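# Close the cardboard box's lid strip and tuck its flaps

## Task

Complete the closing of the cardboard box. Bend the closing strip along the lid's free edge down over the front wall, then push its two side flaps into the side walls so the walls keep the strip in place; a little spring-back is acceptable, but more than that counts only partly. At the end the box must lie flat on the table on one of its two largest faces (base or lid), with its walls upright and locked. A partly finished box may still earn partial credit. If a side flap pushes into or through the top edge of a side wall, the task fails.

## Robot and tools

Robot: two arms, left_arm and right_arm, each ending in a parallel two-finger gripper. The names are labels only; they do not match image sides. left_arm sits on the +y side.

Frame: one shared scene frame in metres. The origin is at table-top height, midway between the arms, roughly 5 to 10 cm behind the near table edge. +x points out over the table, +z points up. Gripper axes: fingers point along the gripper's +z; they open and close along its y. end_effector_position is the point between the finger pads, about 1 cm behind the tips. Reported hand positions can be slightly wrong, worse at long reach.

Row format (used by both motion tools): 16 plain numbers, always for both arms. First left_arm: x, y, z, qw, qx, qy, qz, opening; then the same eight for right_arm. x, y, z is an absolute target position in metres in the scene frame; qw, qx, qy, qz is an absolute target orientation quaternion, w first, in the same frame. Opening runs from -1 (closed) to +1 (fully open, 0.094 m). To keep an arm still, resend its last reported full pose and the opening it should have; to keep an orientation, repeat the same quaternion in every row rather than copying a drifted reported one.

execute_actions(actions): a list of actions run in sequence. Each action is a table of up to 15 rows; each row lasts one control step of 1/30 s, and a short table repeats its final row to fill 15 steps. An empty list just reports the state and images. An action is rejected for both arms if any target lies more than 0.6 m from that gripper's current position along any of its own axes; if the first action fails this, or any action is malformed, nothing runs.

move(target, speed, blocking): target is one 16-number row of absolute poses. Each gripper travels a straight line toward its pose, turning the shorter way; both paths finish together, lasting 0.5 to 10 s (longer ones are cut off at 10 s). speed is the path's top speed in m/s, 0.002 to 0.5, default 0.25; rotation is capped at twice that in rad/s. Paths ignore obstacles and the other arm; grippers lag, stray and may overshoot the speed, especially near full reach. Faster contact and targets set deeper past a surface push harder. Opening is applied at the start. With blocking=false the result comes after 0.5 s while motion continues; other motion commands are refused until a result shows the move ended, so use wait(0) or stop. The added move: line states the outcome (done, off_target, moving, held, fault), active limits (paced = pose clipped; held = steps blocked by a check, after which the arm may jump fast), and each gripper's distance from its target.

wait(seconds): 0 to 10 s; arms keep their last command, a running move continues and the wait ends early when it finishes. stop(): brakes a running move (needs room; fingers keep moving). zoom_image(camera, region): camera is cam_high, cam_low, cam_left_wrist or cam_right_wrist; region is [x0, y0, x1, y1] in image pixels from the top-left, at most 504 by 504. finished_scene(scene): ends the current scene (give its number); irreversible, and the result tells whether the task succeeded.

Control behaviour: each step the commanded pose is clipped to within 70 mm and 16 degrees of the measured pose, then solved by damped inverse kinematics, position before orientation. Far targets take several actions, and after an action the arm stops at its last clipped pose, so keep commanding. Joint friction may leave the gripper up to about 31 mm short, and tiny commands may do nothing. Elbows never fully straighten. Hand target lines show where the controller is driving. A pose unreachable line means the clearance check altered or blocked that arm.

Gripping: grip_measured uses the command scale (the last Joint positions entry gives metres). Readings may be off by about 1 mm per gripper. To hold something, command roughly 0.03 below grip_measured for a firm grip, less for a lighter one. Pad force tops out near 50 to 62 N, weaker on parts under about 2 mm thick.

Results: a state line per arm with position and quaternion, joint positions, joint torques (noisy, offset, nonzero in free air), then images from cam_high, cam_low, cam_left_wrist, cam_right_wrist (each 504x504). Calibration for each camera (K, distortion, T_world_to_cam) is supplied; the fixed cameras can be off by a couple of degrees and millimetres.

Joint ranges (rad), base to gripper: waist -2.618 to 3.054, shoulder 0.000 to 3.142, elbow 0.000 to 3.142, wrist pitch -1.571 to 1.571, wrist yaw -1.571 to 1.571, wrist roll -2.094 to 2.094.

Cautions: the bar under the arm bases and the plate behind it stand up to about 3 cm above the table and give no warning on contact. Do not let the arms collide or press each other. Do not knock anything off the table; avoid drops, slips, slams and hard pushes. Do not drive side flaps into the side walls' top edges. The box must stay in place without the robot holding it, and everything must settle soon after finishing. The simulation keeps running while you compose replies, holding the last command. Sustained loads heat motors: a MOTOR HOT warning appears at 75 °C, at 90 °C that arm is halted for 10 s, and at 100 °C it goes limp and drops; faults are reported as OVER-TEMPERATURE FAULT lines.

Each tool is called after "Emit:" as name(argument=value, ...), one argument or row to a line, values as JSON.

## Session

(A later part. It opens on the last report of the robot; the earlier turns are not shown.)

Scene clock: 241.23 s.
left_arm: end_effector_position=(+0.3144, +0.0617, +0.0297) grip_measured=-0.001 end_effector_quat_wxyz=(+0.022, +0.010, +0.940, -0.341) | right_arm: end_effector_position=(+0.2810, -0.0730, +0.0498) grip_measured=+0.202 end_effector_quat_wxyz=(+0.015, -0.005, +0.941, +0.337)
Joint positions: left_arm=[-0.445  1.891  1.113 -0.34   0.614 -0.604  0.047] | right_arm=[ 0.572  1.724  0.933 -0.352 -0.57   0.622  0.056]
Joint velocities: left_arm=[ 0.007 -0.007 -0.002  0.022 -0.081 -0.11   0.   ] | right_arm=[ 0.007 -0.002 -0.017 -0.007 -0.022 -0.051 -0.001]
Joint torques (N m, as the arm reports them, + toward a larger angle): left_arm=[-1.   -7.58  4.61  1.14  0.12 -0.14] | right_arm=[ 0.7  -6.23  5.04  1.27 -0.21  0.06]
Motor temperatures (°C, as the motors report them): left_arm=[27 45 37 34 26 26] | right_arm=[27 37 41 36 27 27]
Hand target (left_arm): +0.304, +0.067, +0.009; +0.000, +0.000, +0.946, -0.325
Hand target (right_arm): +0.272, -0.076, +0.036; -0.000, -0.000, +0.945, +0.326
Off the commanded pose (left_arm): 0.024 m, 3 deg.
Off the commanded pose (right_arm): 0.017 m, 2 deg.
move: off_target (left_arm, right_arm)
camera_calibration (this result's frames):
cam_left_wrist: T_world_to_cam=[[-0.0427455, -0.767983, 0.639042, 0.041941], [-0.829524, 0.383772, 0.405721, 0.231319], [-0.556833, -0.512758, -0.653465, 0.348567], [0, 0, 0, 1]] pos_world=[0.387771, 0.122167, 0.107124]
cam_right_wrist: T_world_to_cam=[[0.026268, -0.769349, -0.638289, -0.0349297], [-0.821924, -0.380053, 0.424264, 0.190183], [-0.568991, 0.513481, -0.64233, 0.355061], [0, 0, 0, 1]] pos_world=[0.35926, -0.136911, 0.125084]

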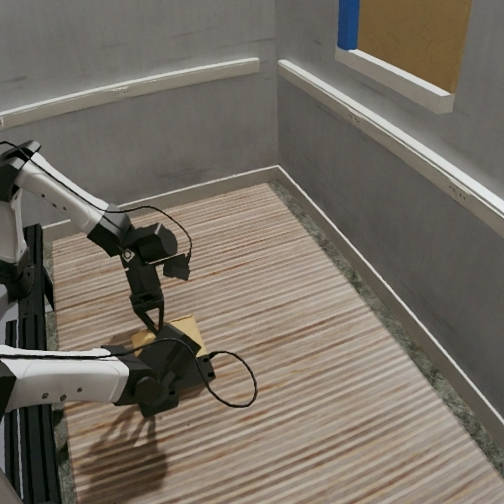

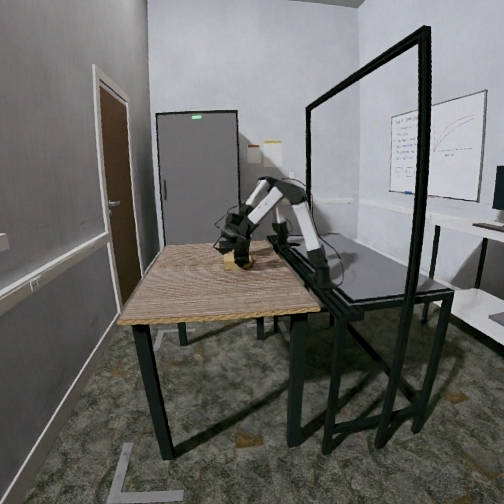

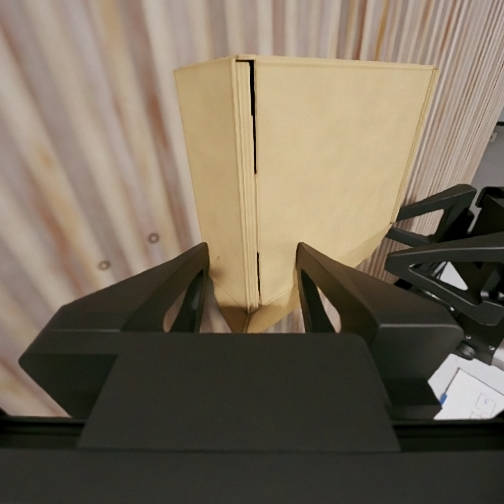

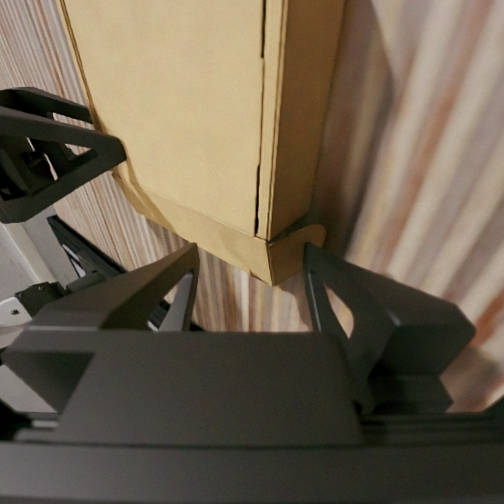

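Emit:
execute_actions(
  actions=[],
)

Scene clock: 252.87 s.
left_arm: end_effector_position=(+0.3146, +0.0616, +0.0297) grip_measured=-0.001 end_effector_quat_wxyz=(+0.022, +0.010, +0.940, -0.341) | right_arm: end_effector_position=(+0.2812, -0.0729, +0.0499) grip_measured=+0.202 end_effector_quat_wxyz=(+0.015, -0.005, +0.941, +0.337)
Joint positions: left_arm=[-0.445  1.892  1.113 -0.339  0.614 -0.604  0.047] | right_arm=[ 0.572  1.724  0.933 -0.351 -0.57   0.623  0.056]
Joint velocities: left_arm=[ 0.007 -0.017  0.012  0.022  0.139 -0.037 -0.   ] | right_arm=[-0.002  0.007 -0.002  0.051 -0.066 -0.022 -0.001]
Joint torques (N m, as the arm reports them, + toward a larger angle): left_arm=[-0.98 -7.49  4.64  1.16  0.13 -0.11] | right_arm=[ 0.7  -6.32  4.83  1.34 -0.19  0.06]
Motor temperatures (°C, as the motors report them): left_arm=[27 45 37 35 26 26] | right_arm=[27 37 40 36 27 27]
Hand target (left_arm): +0.303, +0.067, +0.009; +0.000, +0.000, +0.946, -0.325
Hand target (right_arm): +0.272, -0.076, +0.036; -0.000, -0.000, +0.945, +0.326
Off the commanded pose (left_arm): 0.024 m, 3 deg.
Off the commanded pose (right_arm): 0.017 m, 2 deg.
camera_calibration (this result's frames):
cam_left_wrist: T_world_to_cam=[[-0.04304, -0.767644, 0.639429, 0.041927], [-0.829932, 0.383783, 0.404874, 0.231722], [-0.556201, -0.513257, -0.653611, 0.34846], [0, 0, 0, 1]] pos_world=[0.387932, 0.122104, 0.10713]
cam_right_wrist: T_world_to_cam=[[0.0261413, -0.768993, -0.638722, -0.0347018], [-0.822366, -0.379814, 0.423622, 0.190522], [-0.568358, 0.514189, -0.642323, 0.355054], [0, 0, 0, 1]] pos_world=[0.359384, -0.136888, 0.125185]

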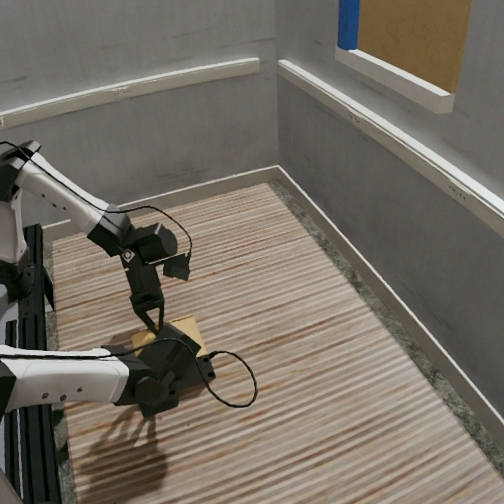

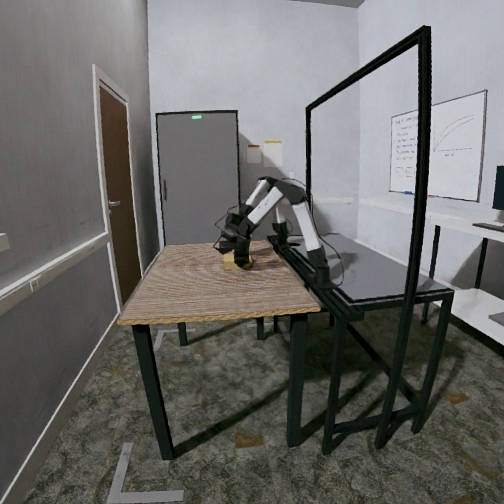

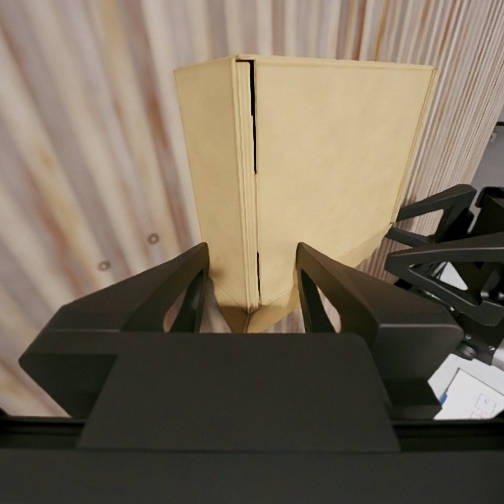

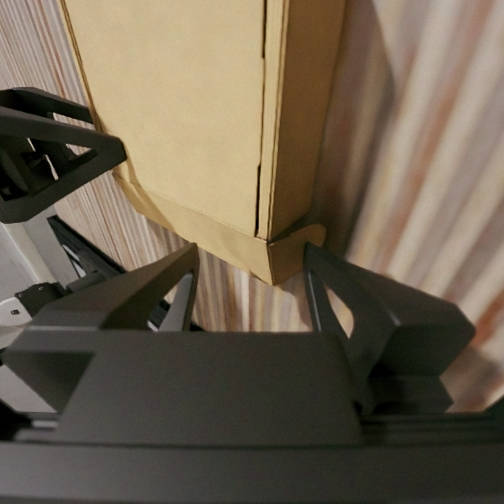

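Emit:
move(
  target=[0.305,0.066,0.008,0,0,0.9455,-0.3256,0.0, 0.266,-0.062,0.034,0,0,0.9455,0.3256,0.2],
  speed=0.02,
)

Emit:
zoom_image(
  camera="cam_right_wrist",
  region=[170,150,370,320],
)

Scene clock: 257.40 s.
left_arm: end_effector_position=(+0.3147, +0.0615, +0.0298) grip_measured=-0.001 end_effector_quat_wxyz=(+0.022, +0.009, +0.940, -0.342) | right_arm: end_effector_position=(+0.2761, -0.0593, +0.0506) grip_measured=+0.202 end_effector_quat_wxyz=(+0.017, -0.005, +0.942, +0.336)
Joint positions: left_arm=[-0.445  1.892  1.113 -0.338  0.615 -0.606  0.047] | right_arm=[ 0.621  1.724  0.933 -0.32  -0.545  0.676  0.056]
Joint velocities: left_arm=[-0.017  0.007 -0.017  0.007 -0.037 -0.066 -0.001] | right_arm=[-0.012  0.002 -0.007  0.022  0.022 -0.022  0.001]
Joint torques (N m, as the arm reports them, + toward a larger angle): left_arm=[-1.03 -7.31  4.76  1.15  0.11 -0.1 ] | right_arm=[ 0.74 -5.93  4.73  1.52 -0.24  0.06]
Motor temperatures (°C, as the motors report them): left_arm=[27 45 37 35 26 26] | right_arm=[27 37 40 36 27 27]
Hand target (left_arm): +0.304, +0.066, +0.009; +0.000, -0.000, +0.946, -0.325
Hand target (right_arm): +0.266, -0.062, +0.035; -0.000, -0.000, +0.945, +0.326
Off the commanded pose (left_arm): 0.024 m, 3 deg.
Off the commanded pose (right_arm): 0.020 m, 2 deg.
move: off_target (left_arm, right_arm)
camera_calibration (this result's frames):
cam_left_wrist: T_world_to_cam=[[-0.0416084, -0.76703, 0.64026, 0.0412136], [-0.830006, 0.383266, 0.405212, 0.231817], [-0.5562, -0.51456, -0.652587, 0.348546], [0, 0, 0, 1]] pos_world=[0.387986, 0.122112, 0.107134]
cam_right_wrist: T_world_to_cam=[[0.0266625, -0.770169, -0.637282, -0.0238378], [-0.824961, -0.376992, 0.421089, 0.192192], [-0.56456, 0.514506, -0.645411, 0.344731], [0, 0, 0, 1]] pos_world=[0.353807, -0.12327, 0.126372]

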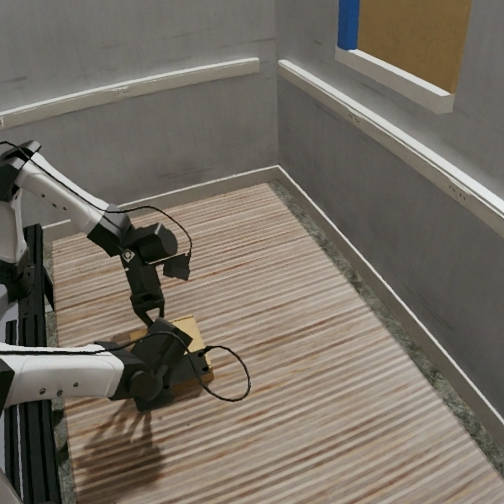

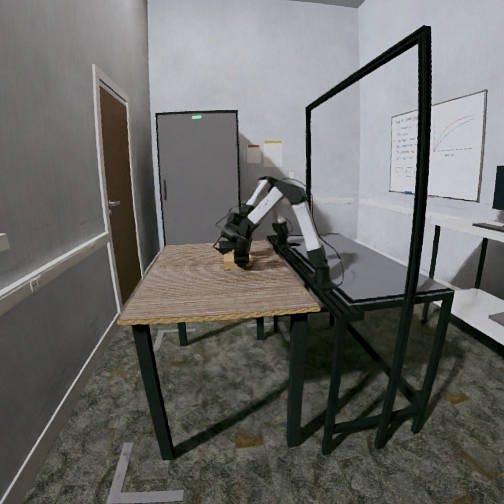

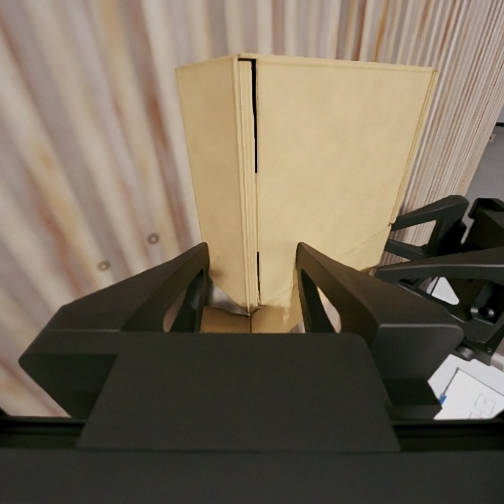

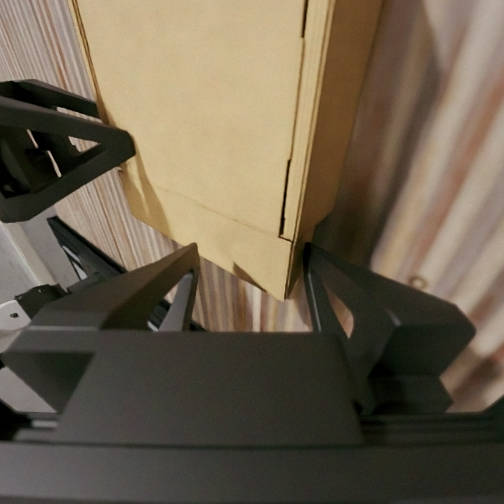

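Region (170, 150, 370, 320) of cam_right_wrist's 504x504 image, scaled by 2.520, with more detail than that image has; it fills the top 428 rows of this view, and the rest is white.

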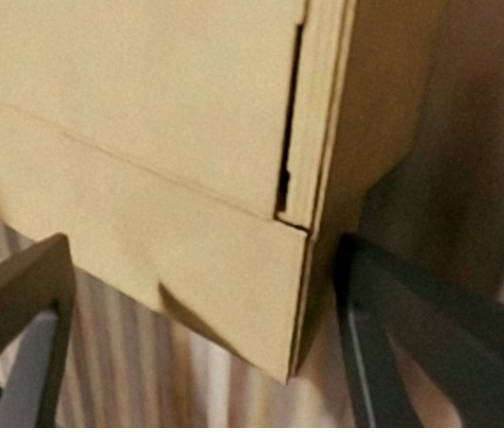

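Emit:
execute_actions(
  actions=[
    [[0.305,0.075,0.03,0,0,0.9455,-0.3256,0.1, 0.266,-0.062,0.034,0,0,0.9455,0.3256,0.2]],
    [[0.30,0.09,0.048,0,0,0.9455,-0.3256,0.2, 0.266,-0.062,0.034,0,0,0.9455,0.3256,0.2]],
    [[0.28,0.092,0.046,0,0,0.9455,-0.3256,0.2, 0.266,-0.062,0.034,0,0,0.9455,0.3256,0.2]],
    [[0.262,0.092,0.044,0,0,0.9455,-0.3256,0.2, 0.266,-0.062,0.034,0,0,0.9455,0.3256,0.2]],
    [[0.262,0.092,0.044,0,0,0.9455,-0.3256,0.2, 0.266,-0.062,0.034,0,0,0.9455,0.3256,0.2]],
  ],
)

Scene clock: 269.10 s.
left_arm: end_effector_position=(+0.2628, +0.0902, +0.0406) grip_measured=+0.198 end_effector_quat_wxyz=(-0.010, +0.001, +0.945, -0.326) | right_arm: end_effector_position=(+0.2779, -0.0582, +0.0516) grip_measured=+0.202 end_effector_quat_wxyz=(+0.021, -0.005, +0.941, +0.339)
Joint positions: left_arm=[-0.439  1.712  0.953 -0.441  0.62  -0.59   0.056] | right_arm=[ 0.621  1.724  0.933 -0.31  -0.545  0.678  0.056]
Joint velocities: left_arm=[-0.022 -0.022 -0.002 -0.037 -0.037  0.022  0.   ] | right_arm=[-0.002  0.007 -0.007  0.007  0.037  0.022  0.   ]
Joint torques (N m, as the arm reports them, + toward a larger angle): left_arm=[-0.43 -9.93  5.27  1.12  0.14 -0.12] | right_arm=[ 0.6  -5.89  4.84  1.43 -0.26  0.07]
Motor temperatures (°C, as the motors report them): left_arm=[27 45 37 35 26 26] | right_arm=[27 37 39 36 27 27]
Hand target (left_arm): +0.262, +0.092, +0.044; -0.000, +0.000, +0.946, -0.326
Hand target (right_arm): +0.266, -0.062, +0.034; -0.000, -0.000, +0.945, +0.326
Off the commanded pose (left_arm): 0.004 m, 1 deg.
Off the commanded pose (right_arm): 0.022 m, 3 deg.
camera_calibration (this result's frames):
cam_left_wrist: T_world_to_cam=[[-0.00385639, -0.788458, 0.615077, 0.0471865], [-0.798982, 0.372307, 0.472245, 0.163468], [-0.601342, -0.489614, -0.631399, 0.350251], [0, 0, 0, 1]] pos_world=[0.341411, 0.147832, 0.114928]
cam_right_wrist: T_world_to_cam=[[0.0303035, -0.766852, -0.641108, -0.0230922], [-0.82879, -0.377818, 0.412748, 0.195109], [-0.558739, 0.518836, -0.647009, 0.34452], [0, 0, 0, 1]] pos_world=[0.354901, -0.122742, 0.127572]

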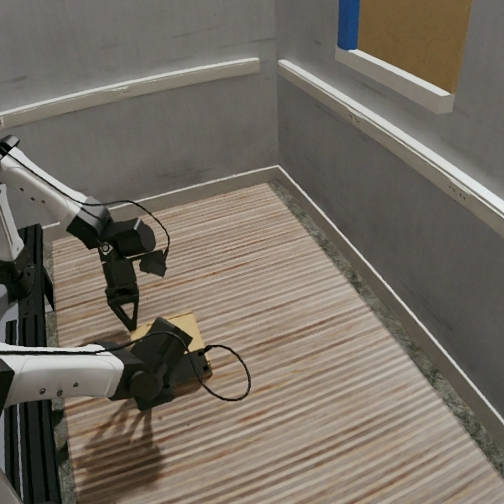

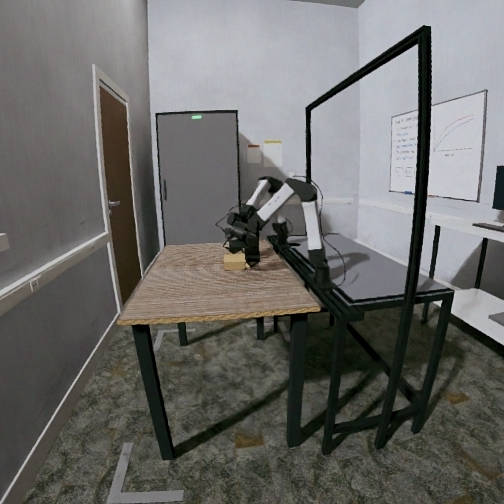

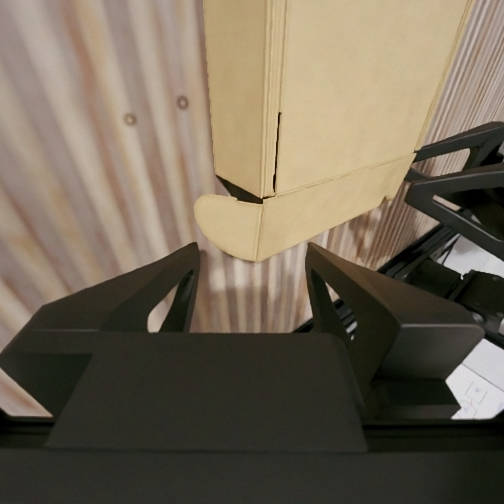

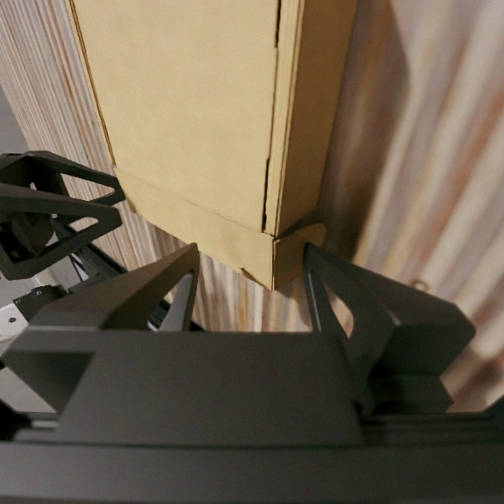

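Emit:
move(
  target=[0.283,0.092,0.052,0,0,0.9455,-0.3256,0.2, 0.266,-0.062,0.034,0,0,0.9455,0.3256,0.2],
  speed=0.03,
)

Emit:
move(
  target=[0.283,0.07,0.048,0,0,0.9455,-0.3256,0.2, 0.266,-0.062,0.034,0,0,0.9455,0.3256,0.2],
  speed=0.02,
)

Scene clock: 276.30 s.
left_arm: end_effector_position=(+0.2815, +0.0887, +0.0576) grip_measured=+0.198 end_effector_quat_wxyz=(+0.012, +0.007, +0.943, -0.333) | right_arm: end_effector_position=(+0.2779, -0.0582, +0.0516) grip_measured=+0.202 end_effector_quat_wxyz=(+0.021, -0.005, +0.941, +0.339)
Joint positions: left_arm=[-0.418  1.712  1.018 -0.472  0.62  -0.569  0.056] | right_arm=[ 0.621  1.724  0.933 -0.31  -0.545  0.678  0.056]
Joint velocities: left_arm=[ 0.002 -0.017 -0.012  0.037  0.051  0.066 -0.   ] | right_arm=[ 0.002  0.002 -0.002 -0.007 -0.037  0.022  0.   ]
Joint torques (N m, as the arm reports them, + toward a larger angle): left_arm=[ 0.49 -6.03  7.92  0.83  0.24  0.02] | right_arm=[ 0.66 -6.01  4.91  1.42 -0.2   0.05]
Motor temperatures (°C, as the motors report them): left_arm=[27 46 37 35 26 26] | right_arm=[27 37 39 36 27 27]
Hand target (left_arm): +0.283, +0.092, +0.052; +0.000, -0.000, +0.945, -0.326
Hand target (right_arm): +0.266, -0.062, +0.034; -0.000, +0.000, +0.946, +0.326
Off the commanded pose (left_arm): 0.007 m, 2 deg.
Off the commanded pose (right_arm): 0.022 m, 3 deg.
move: off_target (right_arm)
camera_calibration (this result's frames):
cam_left_wrist: T_world_to_cam=[[-0.0298443, -0.778889, 0.626452, 0.0414394], [-0.820807, 0.376759, 0.429334, 0.179195], [-0.570425, -0.501383, -0.650562, 0.364976], [0, 0, 0, 1]] pos_world=[0.356513, 0.147756, 0.134545]
cam_right_wrist: T_world_to_cam=[[0.0303035, -0.766852, -0.641108, -0.0230922], [-0.82879, -0.377818, 0.412748, 0.195109], [-0.558739, 0.518836, -0.647009, 0.34452], [0, 0, 0, 1]] pos_world=[0.354901, -0.122742, 0.127572]

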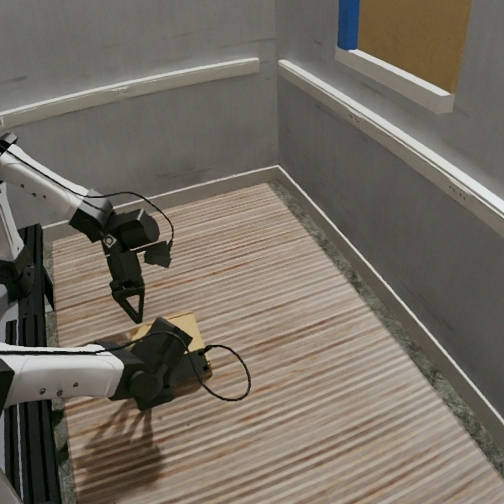

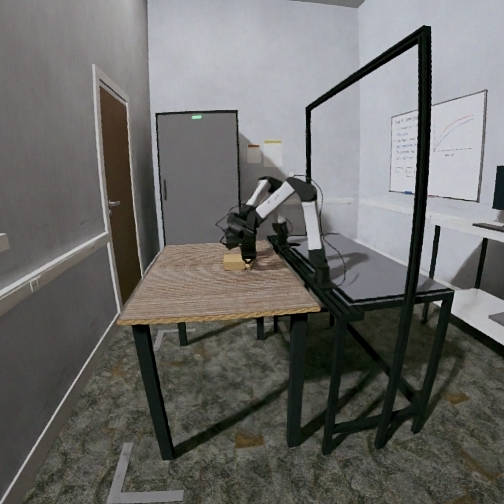

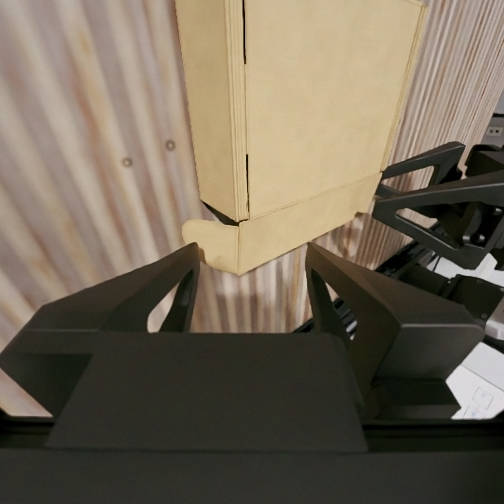

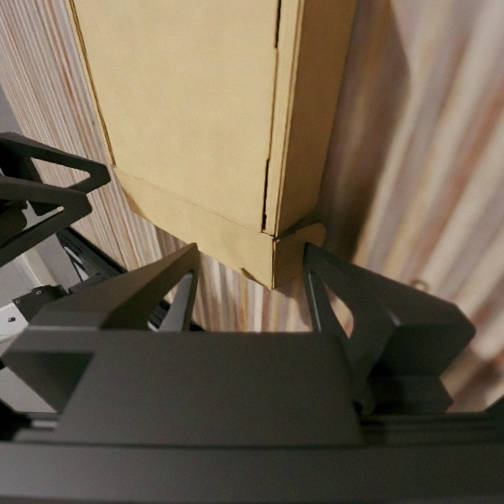

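Scene clock: 277.80 s.
left_arm: end_effector_position=(+0.2769, +0.0739, +0.0496) grip_measured=+0.198 end_effector_quat_wxyz=(-0.006, +0.001, +0.945, -0.327) | right_arm: end_effector_position=(+0.2779, -0.0582, +0.0516) grip_measured=+0.202 end_effector_quat_wxyz=(+0.021, -0.005, +0.941, +0.339)
Joint positions: left_arm=[-0.464  1.752  1.041 -0.462  0.609 -0.622  0.056] | right_arm=[ 0.621  1.724  0.933 -0.31  -0.545  0.678  0.056]
Joint velocities: left_arm=[-0.002 -0.012 -0.007 -0.066  0.037 -0.007 -0.   ] | right_arm=[-0.017 -0.017  0.012 -0.051 -0.051 -0.007  0.001]
Joint torques (N m, as the arm reports them, + toward a larger angle): left_arm=[-0.79 -6.9   7.96  1.16  0.13 -0.17] | right_arm=[ 0.86 -6.05  4.8   1.4  -0.22  0.02]
Motor temperatures (°C, as the motors report them): left_arm=[27 46 37 35 26 26] | right_arm=[27 37 39 36 27 27]
Hand target (left_arm): +0.283, +0.070, +0.048; -0.000, -0.000, +0.946, -0.325
Hand target (right_arm): +0.266, -0.062, +0.034; -0.000, +0.000, +0.946, +0.326
Off the commanded pose (left_arm): 0.007 m, 1 deg.
Off the commanded pose (right_arm): 0.022 m, 3 deg.
move: off_target (right_arm)
camera_calibration (this result's frames):
cam_left_wrist: T_world_to_cam=[[-0.00713662, -0.78652, 0.617524, 0.029524], [-0.804353, 0.37141, 0.463757, 0.17856], [-0.594109, -0.493397, -0.63529, 0.354917], [0, 0, 0, 1]] pos_world=[0.354695, 0.132017, 0.124435]
cam_right_wrist: T_world_to_cam=[[0.0303035, -0.766852, -0.641108, -0.0230922], [-0.82879, -0.377818, 0.412748, 0.195109], [-0.558739, 0.518836, -0.647009, 0.34452], [0, 0, 0, 1]] pos_world=[0.354901, -0.122742, 0.127572]

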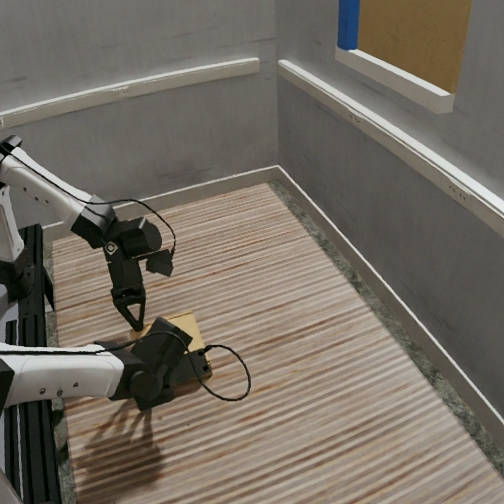

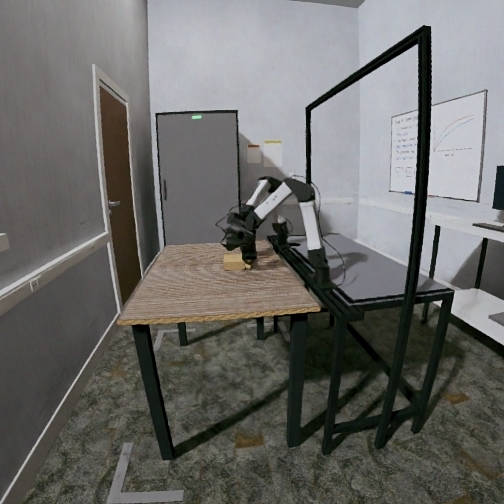

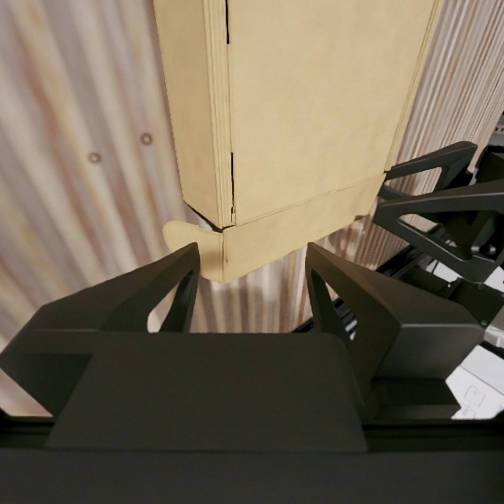

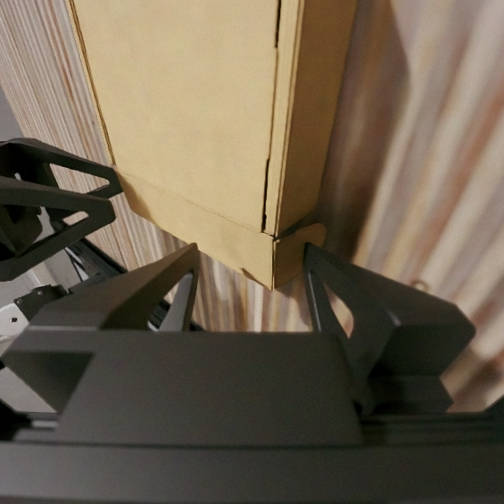

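Lower, then inward.

Emit:
move(
  target=[0.277,0.074,0.030,0,0,0.9455,-0.3256,0.2, 0.266,-0.062,0.034,0,0,0.9455,0.3256,0.2],
  speed=0.02,
)

Emit:
move(
  target=[0.273,0.056,0.032,0,0,0.9455,-0.3256,0.2, 0.266,-0.062,0.034,0,0,0.9455,0.3256,0.2],
  speed=0.02,
)

Scene clock: 289.20 s.
left_arm: end_effector_position=(+0.2815, +0.0715, +0.0466) grip_measured=+0.198 end_effector_quat_wxyz=(+0.013, +0.007, +0.941, -0.337) | right_arm: end_effector_position=(+0.2779, -0.0582, +0.0516) grip_measured=+0.202 end_effector_quat_wxyz=(+0.021, -0.005, +0.941, +0.339)
Joint positions: left_arm=[-0.464  1.752  1.011 -0.386  0.608 -0.623  0.056] | right_arm=[ 0.621  1.724  0.933 -0.31  -0.545  0.678  0.056]
Joint velocities: left_arm=[ 0.017 -0.017 -0.012 -0.022 -0.007 -0.051 -0.001] | right_arm=[ 0.002 -0.002  0.002 -0.066  0.022 -0.037 -0.   ]
Joint torques (N m, as the arm reports them, + toward a larger angle): left_arm=[-0.82 -6.35  5.3   1.23  0.12 -0.13] | right_arm=[ 0.85 -6.01  4.66  1.43 -0.22  0.07]
Motor temperatures (°C, as the motors report them): left_arm=[27 45 38 35 26 26] | right_arm=[27 37 38 36 27 27]
Hand target (left_arm): +0.276, +0.075, +0.031; +0.000, +0.000, +0.946, -0.325
Hand target (right_arm): +0.266, -0.062, +0.034; -0.000, +0.000, +0.946, +0.326
Off the commanded pose (left_arm): 0.017 m, 2 deg.
Off the commanded pose (right_arm): 0.022 m, 3 deg.
move: off_target (left_arm, right_arm)
camera_calibration (this result's frames):
cam_left_wrist: T_world_to_cam=[[-0.0312209, -0.772994, 0.633644, 0.034627], [-0.821602, 0.380873, 0.424152, 0.190618], [-0.569205, -0.507361, -0.646985, 0.349089], [0, 0, 0, 1]] pos_world=[0.356396, 0.131279, 0.123063]
cam_right_wrist: T_world_to_cam=[[0.0303035, -0.766852, -0.641108, -0.0230922], [-0.82879, -0.377818, 0.412748, 0.195109], [-0.558739, 0.518836, -0.647009, 0.34452], [0, 0, 0, 1]] pos_world=[0.354901, -0.122742, 0.127572]

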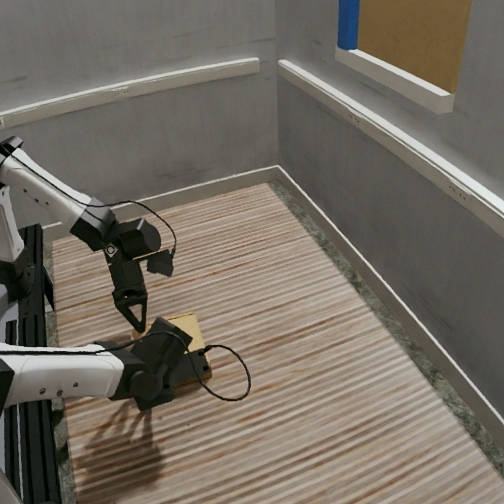

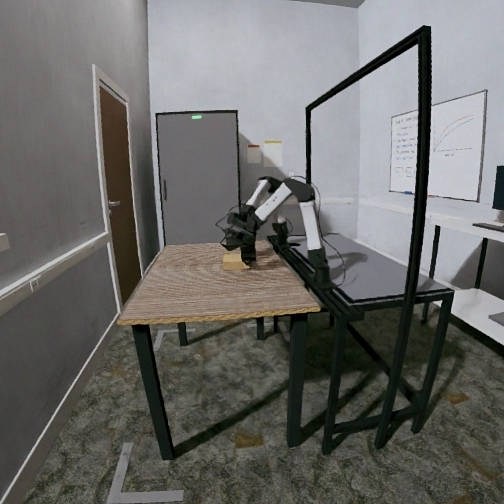

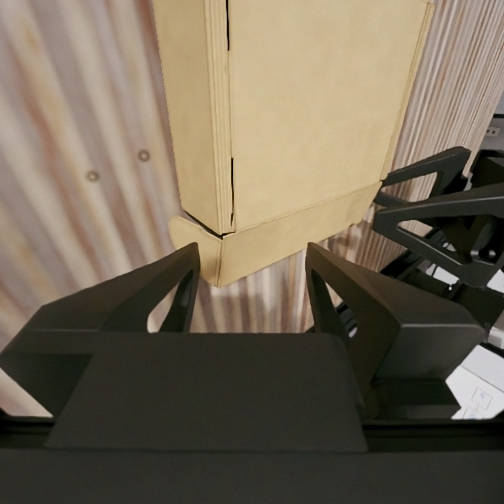

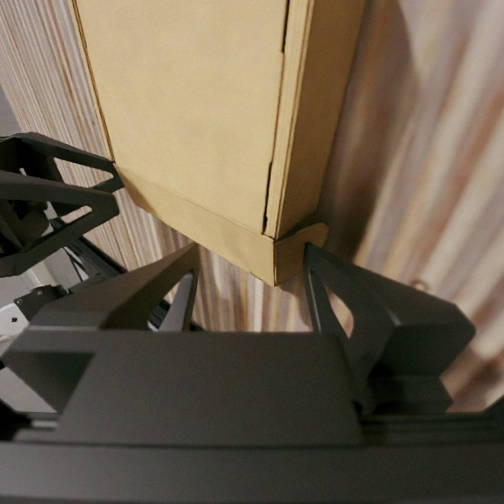

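Scene clock: 290.87 s.
left_arm: end_effector_position=(+0.2726, +0.0585, +0.0393) grip_measured=+0.198 end_effector_quat_wxyz=(+0.002, +0.001, +0.944, -0.329) | right_arm: end_effector_position=(+0.2786, -0.0597, +0.0473) grip_measured=+0.202 end_effector_quat_wxyz=(+0.021, -0.003, +0.943, +0.332)
Joint positions: left_arm=[-0.516  1.77   1.011 -0.365  0.581 -0.682  0.056] | right_arm=[ 0.621  1.734  0.933 -0.31  -0.533  0.678  0.056]
Joint velocities: left_arm=[ 0.012  0.017  0.007  0.051 -0.022 -0.007  0.   ] | right_arm=[-0.007  0.007  0.002 -0.007  0.066 -0.051 -0.001]
Joint torques (N m, as the arm reports them, + toward a larger angle): left_arm=[-1.04 -7.09  6.64  1.24  0.15 -0.12] | right_arm=[ 0.72 -6.66  4.76  1.38 -0.31  0.04]
Motor temperatures (°C, as the motors report them): left_arm=[27 45 38 35 26 26] | right_arm=[27 37 38 36 27 27]
Hand target (left_arm): +0.273, +0.056, +0.032; -0.000, -0.000, +0.946, -0.325
Hand target (right_arm): +0.266, -0.062, +0.034; -0.000, +0.000, +0.946, +0.326
Off the commanded pose (left_arm): 0.008 m, 0 deg.
Off the commanded pose (right_arm): 0.018 m, 3 deg.
move: off_target (right_arm)
camera_calibration (this result's frames):
cam_left_wrist: T_world_to_cam=[[-0.0127988, -0.784675, 0.619775, 0.0251218], [-0.813019, 0.368994, 0.450381, 0.188642], [-0.582096, -0.498125, -0.642679, 0.335482], [0, 0, 0, 1]] pos_world=[0.348974, 0.117217, 0.115076]
cam_right_wrist: T_world_to_cam=[[0.025108, -0.775657, -0.630655, -0.0265982], [-0.829682, -0.368089, 0.419689, 0.197358], [-0.557672, 0.512705, -0.652791, 0.342572], [0, 0, 0, 1]] pos_world=[0.355455, -0.123624, 0.124024]

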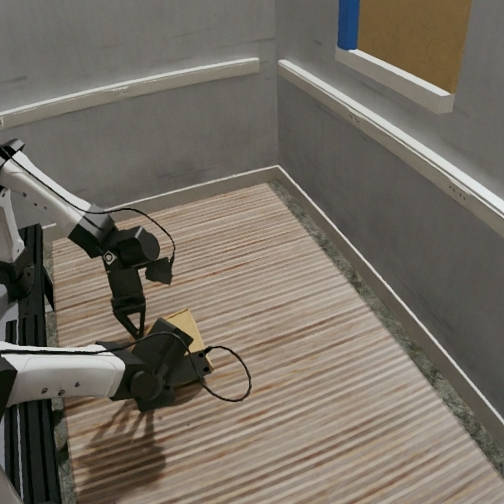

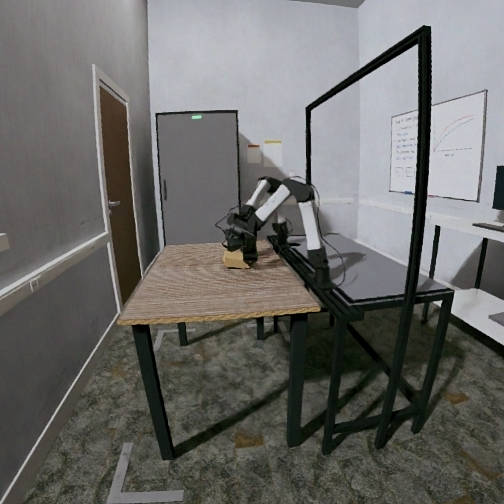

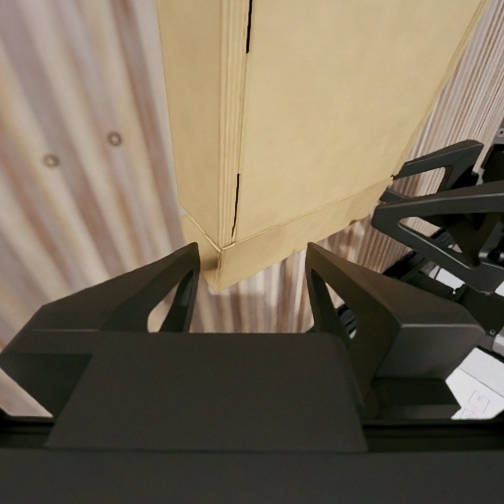

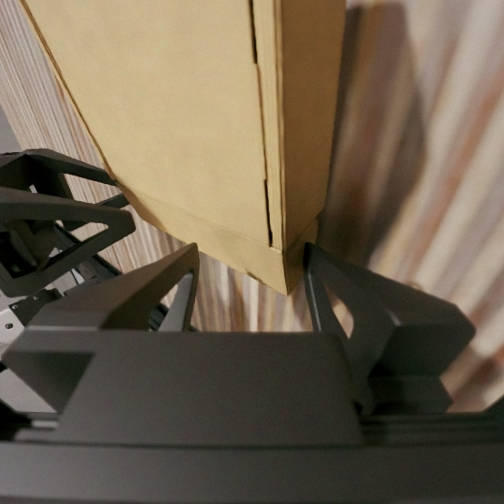

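Emit:
zoom_image(
  camera="cam_right_wrist",
  region=[220,170,370,310],
)

Emit:
zoom_image(
  camera="cam_left_wrist",
  region=[140,170,290,310],
)

Region (220, 170, 370, 310) of cam_right_wrist's 504x504 image, scaled by 3.360, with more detail than that image has; it fills the top 470 rows of this view, and the rest is white.

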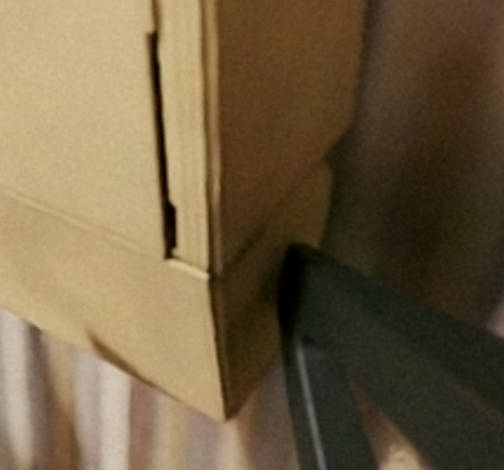

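Region (140, 170, 290, 310) of cam_left_wrist's 504x504 image, scaled by 3.360, with more detail than that image has; it fills the top 470 rows of this view, and the rest is white.

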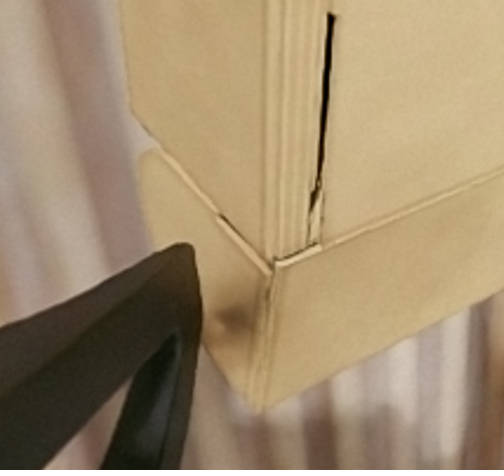

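Emit:
execute_actions(
  actions=[
    [[0.273,0.056,0.032,0,0,0.9455,-0.3256,0.16, 0.266,-0.062,0.034,0,0,0.9455,0.3256,0.17]],
    [[0.273,0.056,0.032,0,0,0.9455,-0.3256,0.12, 0.266,-0.062,0.034,0,0,0.9455,0.3256,0.14]],
  ],
)

Emit:
zoom_image(
  camera="cam_right_wrist",
  region=[220,170,370,310],
)

Emit:
zoom_image(
  camera="cam_left_wrist",
  region=[140,170,290,310],
)

Scene clock: 298.27 s.
left_arm: end_effector_position=(+0.2733, +0.0586, +0.0392) grip_measured=+0.122 end_effector_quat_wxyz=(+0.004, +0.001, +0.945, -0.328) | right_arm: end_effector_position=(+0.2786, -0.0597, +0.0473) grip_measured=+0.142 end_effector_quat_wxyz=(+0.021, -0.003, +0.943, +0.332)
Joint positions: left_arm=[-0.516  1.77   1.011 -0.363  0.578 -0.683  0.053] | right_arm=[ 0.621  1.734  0.933 -0.31  -0.533  0.678  0.054]
Joint velocities: left_arm=[ 0.007 -0.002 -0.007 -0.022 -0.007 -0.037 -0.001] | right_arm=[-0.012 -0.012 -0.007  0.007 -0.022 -0.095  0.001]
Joint torques (N m, as the arm reports them, + toward a larger angle): left_arm=[-1.03 -6.96  6.66  1.27  0.18 -0.12] | right_arm=[ 0.67 -6.54  4.96  1.34 -0.32  0.08]
Motor temperatures (°C, as the motors report them): left_arm=[27 44 38 35 26 26] | right_arm=[27 37 38 36 27 27]
Hand target (left_arm): +0.273, +0.056, +0.032; +0.000, -0.000, +0.946, -0.325
Hand target (right_arm): +0.266, -0.062, +0.034; -0.000, +0.000, +0.945, +0.326
Off the commanded pose (left_arm): 0.008 m, 1 deg.
Off the commanded pose (right_arm): 0.018 m, 3 deg.
camera_calibration (this result's frames):
cam_left_wrist: T_world_to_cam=[[-0.0126879, -0.785536, 0.618686, 0.0253353], [-0.814861, 0.36672, 0.448907, 0.189864], [-0.579517, -0.498448, -0.644755, 0.33526], [0, 0, 0, 1]] pos_world=[0.349323, 0.117384, 0.115254]
cam_right_wrist: T_world_to_cam=[[0.025108, -0.775657, -0.630655, -0.0265982], [-0.829682, -0.368089, 0.419689, 0.197358], [-0.557672, 0.512705, -0.652791, 0.342572], [0, 0, 0, 1]] pos_world=[0.355455, -0.123624, 0.124024]

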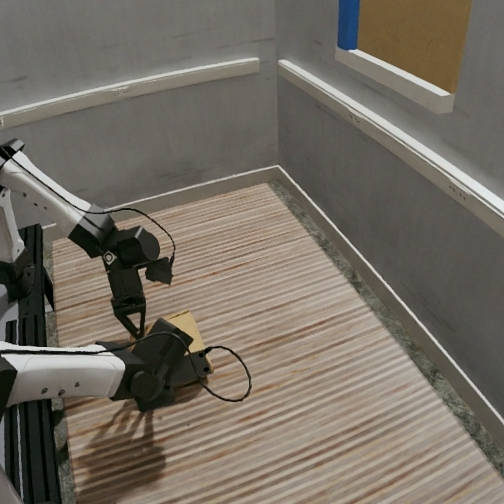

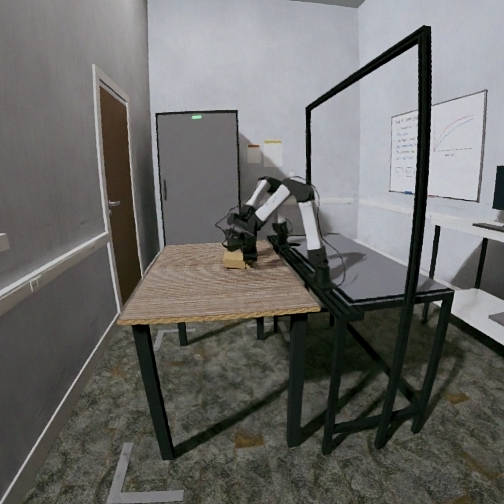

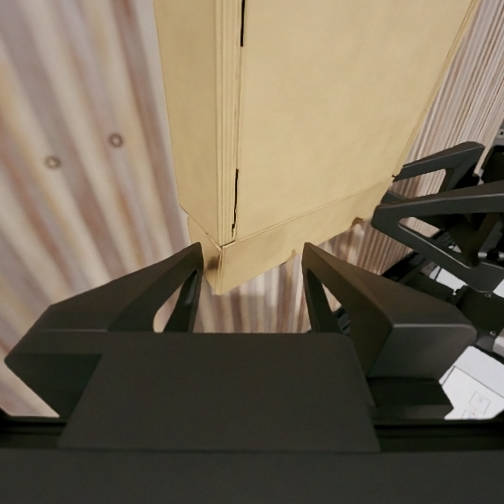

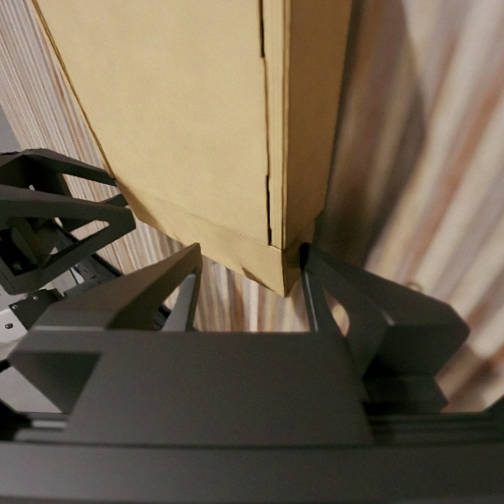

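Region (220, 170, 370, 310) of cam_right_wrist's 504x504 image, scaled by 3.360, with more detail than that image has; it fills the top 470 rows of this view, and the rest is white.

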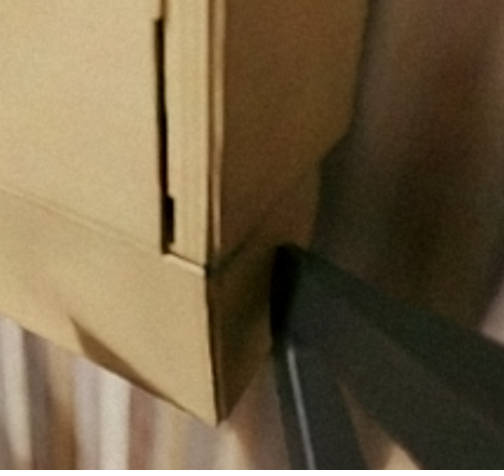

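Region (140, 170, 290, 310) of cam_left_wrist's 504x504 image, scaled by 3.360, with more detail than that image has; it fills the top 470 rows of this view, and the rest is white.

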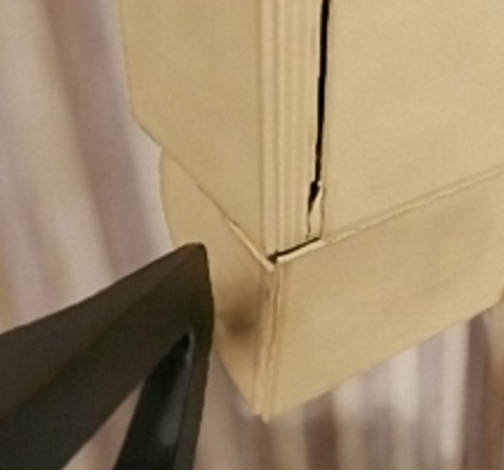

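Emit:
execute_actions(
  actions=[
    [[0.273,0.056,0.032,0,0,0.9455,-0.3256,0.09, 0.266,-0.062,0.034,0,0,0.9455,0.3256,0.10]],
    [[0.273,0.056,0.032,0,0,0.9455,-0.3256,0.09, 0.266,-0.062,0.034,0,0,0.9455,0.3256,0.10]],
  ],
)

Emit:
zoom_image(
  camera="cam_right_wrist",
  region=[220,170,370,310],
)

Emit:
zoom_image(
  camera="cam_left_wrist",
  region=[140,170,290,310],
)

Scene clock: 303.00 s.
left_arm: end_effector_position=(+0.2736, +0.0589, +0.0389) grip_measured=+0.092 end_effector_quat_wxyz=(+0.005, +0.000, +0.945, -0.327) | right_arm: end_effector_position=(+0.2786, -0.0598, +0.0473) grip_measured=+0.102 end_effector_quat_wxyz=(+0.021, -0.003, +0.943, +0.332)
Joint positions: left_arm=[-0.516  1.77   1.011 -0.363  0.575 -0.683  0.051] | right_arm=[ 0.621  1.734  0.933 -0.31  -0.533  0.678  0.052]
Joint velocities: left_arm=[-0.037 -0.002 -0.017  0.007 -0.051  0.081 -0.001] | right_arm=[-0.022 -0.002  0.002 -0.007  0.051  0.007 -0.   ]
Joint torques (N m, as the arm reports them, + toward a larger angle): left_arm=[-1.02 -6.92  6.65  1.27  0.2  -0.12] | right_arm=[ 0.74 -6.68  4.76  1.38 -0.35  0.11]
Motor temperatures (°C, as the motors report them): left_arm=[27 44 38 35 26 26] | right_arm=[27 37 38 36 27 27]
Hand target (left_arm): +0.273, +0.056, +0.032; -0.000, -0.000, +0.946, -0.325
Hand target (right_arm): +0.266, -0.062, +0.034; -0.000, +0.000, +0.946, +0.326
Off the commanded pose (left_arm): 0.008 m, 1 deg.
Off the commanded pose (right_arm): 0.018 m, 3 deg.
camera_calibration (this result's frames):
cam_left_wrist: T_world_to_cam=[[-0.0126675, -0.787009, 0.616812, 0.0258992], [-0.815982, 0.364673, 0.448539, 0.190571], [-0.577939, -0.497625, -0.646804, 0.335051], [0, 0, 0, 1]] pos_world=[0.34947, 0.117617, 0.115259]
cam_right_wrist: T_world_to_cam=[[0.0250983, -0.775845, -0.630424, -0.026669], [-0.829819, -0.367832, 0.419644, 0.197447], [-0.557469, 0.512605, -0.653043, 0.342546], [0, 0, 0, 1]] pos_world=[0.355473, -0.123654, 0.124027]

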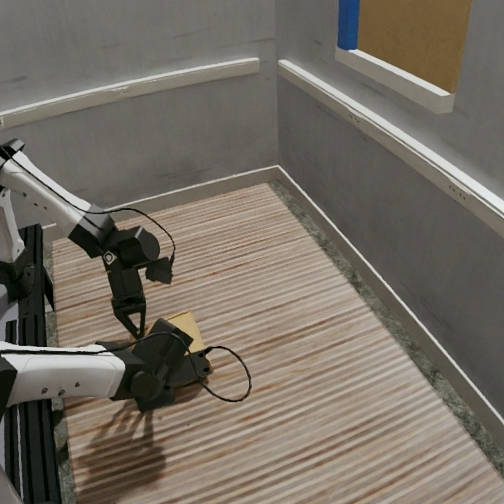

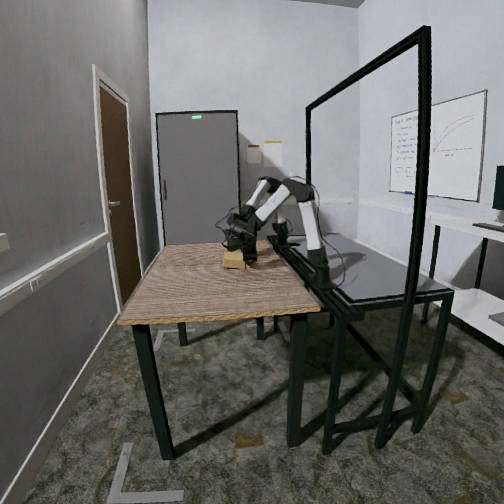

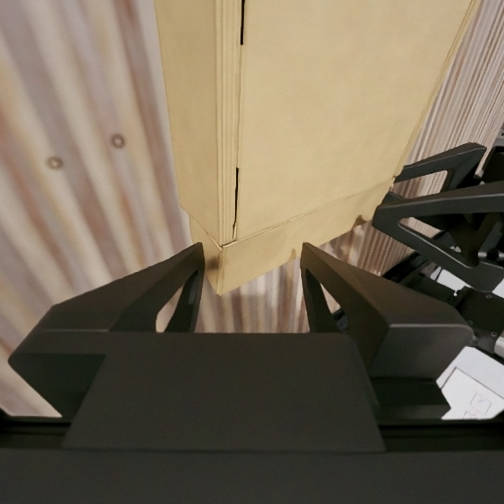

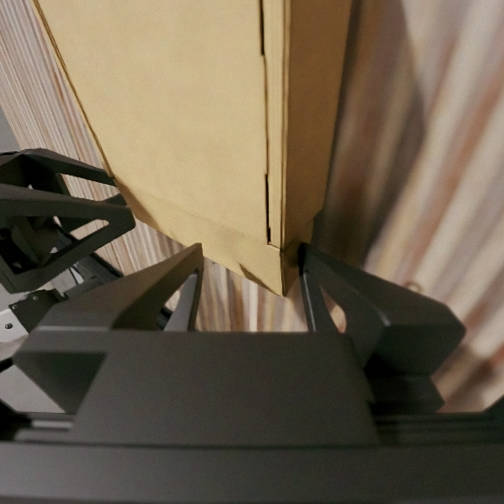

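Region (220, 170, 370, 310) of cam_right_wrist's 504x504 image, scaled by 3.360, with more detail than that image has; it fills the top 470 rows of this view, and the rest is white.

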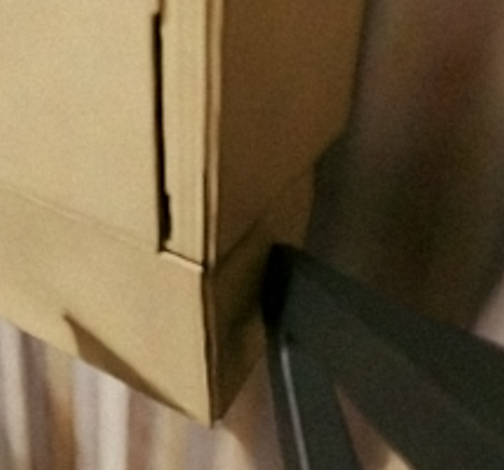

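Region (140, 170, 290, 310) of cam_left_wrist's 504x504 image, scaled by 3.360, with more detail than that image has; it fills the top 470 rows of this view, and the rest is white.

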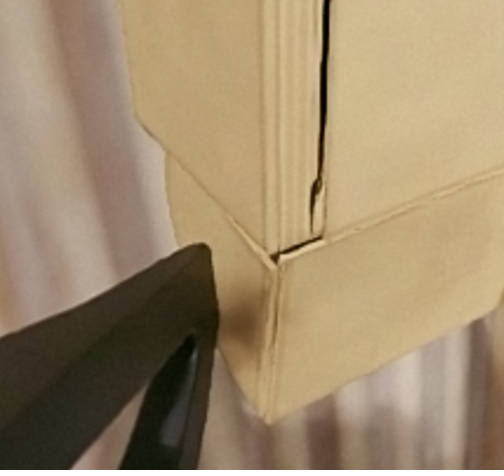

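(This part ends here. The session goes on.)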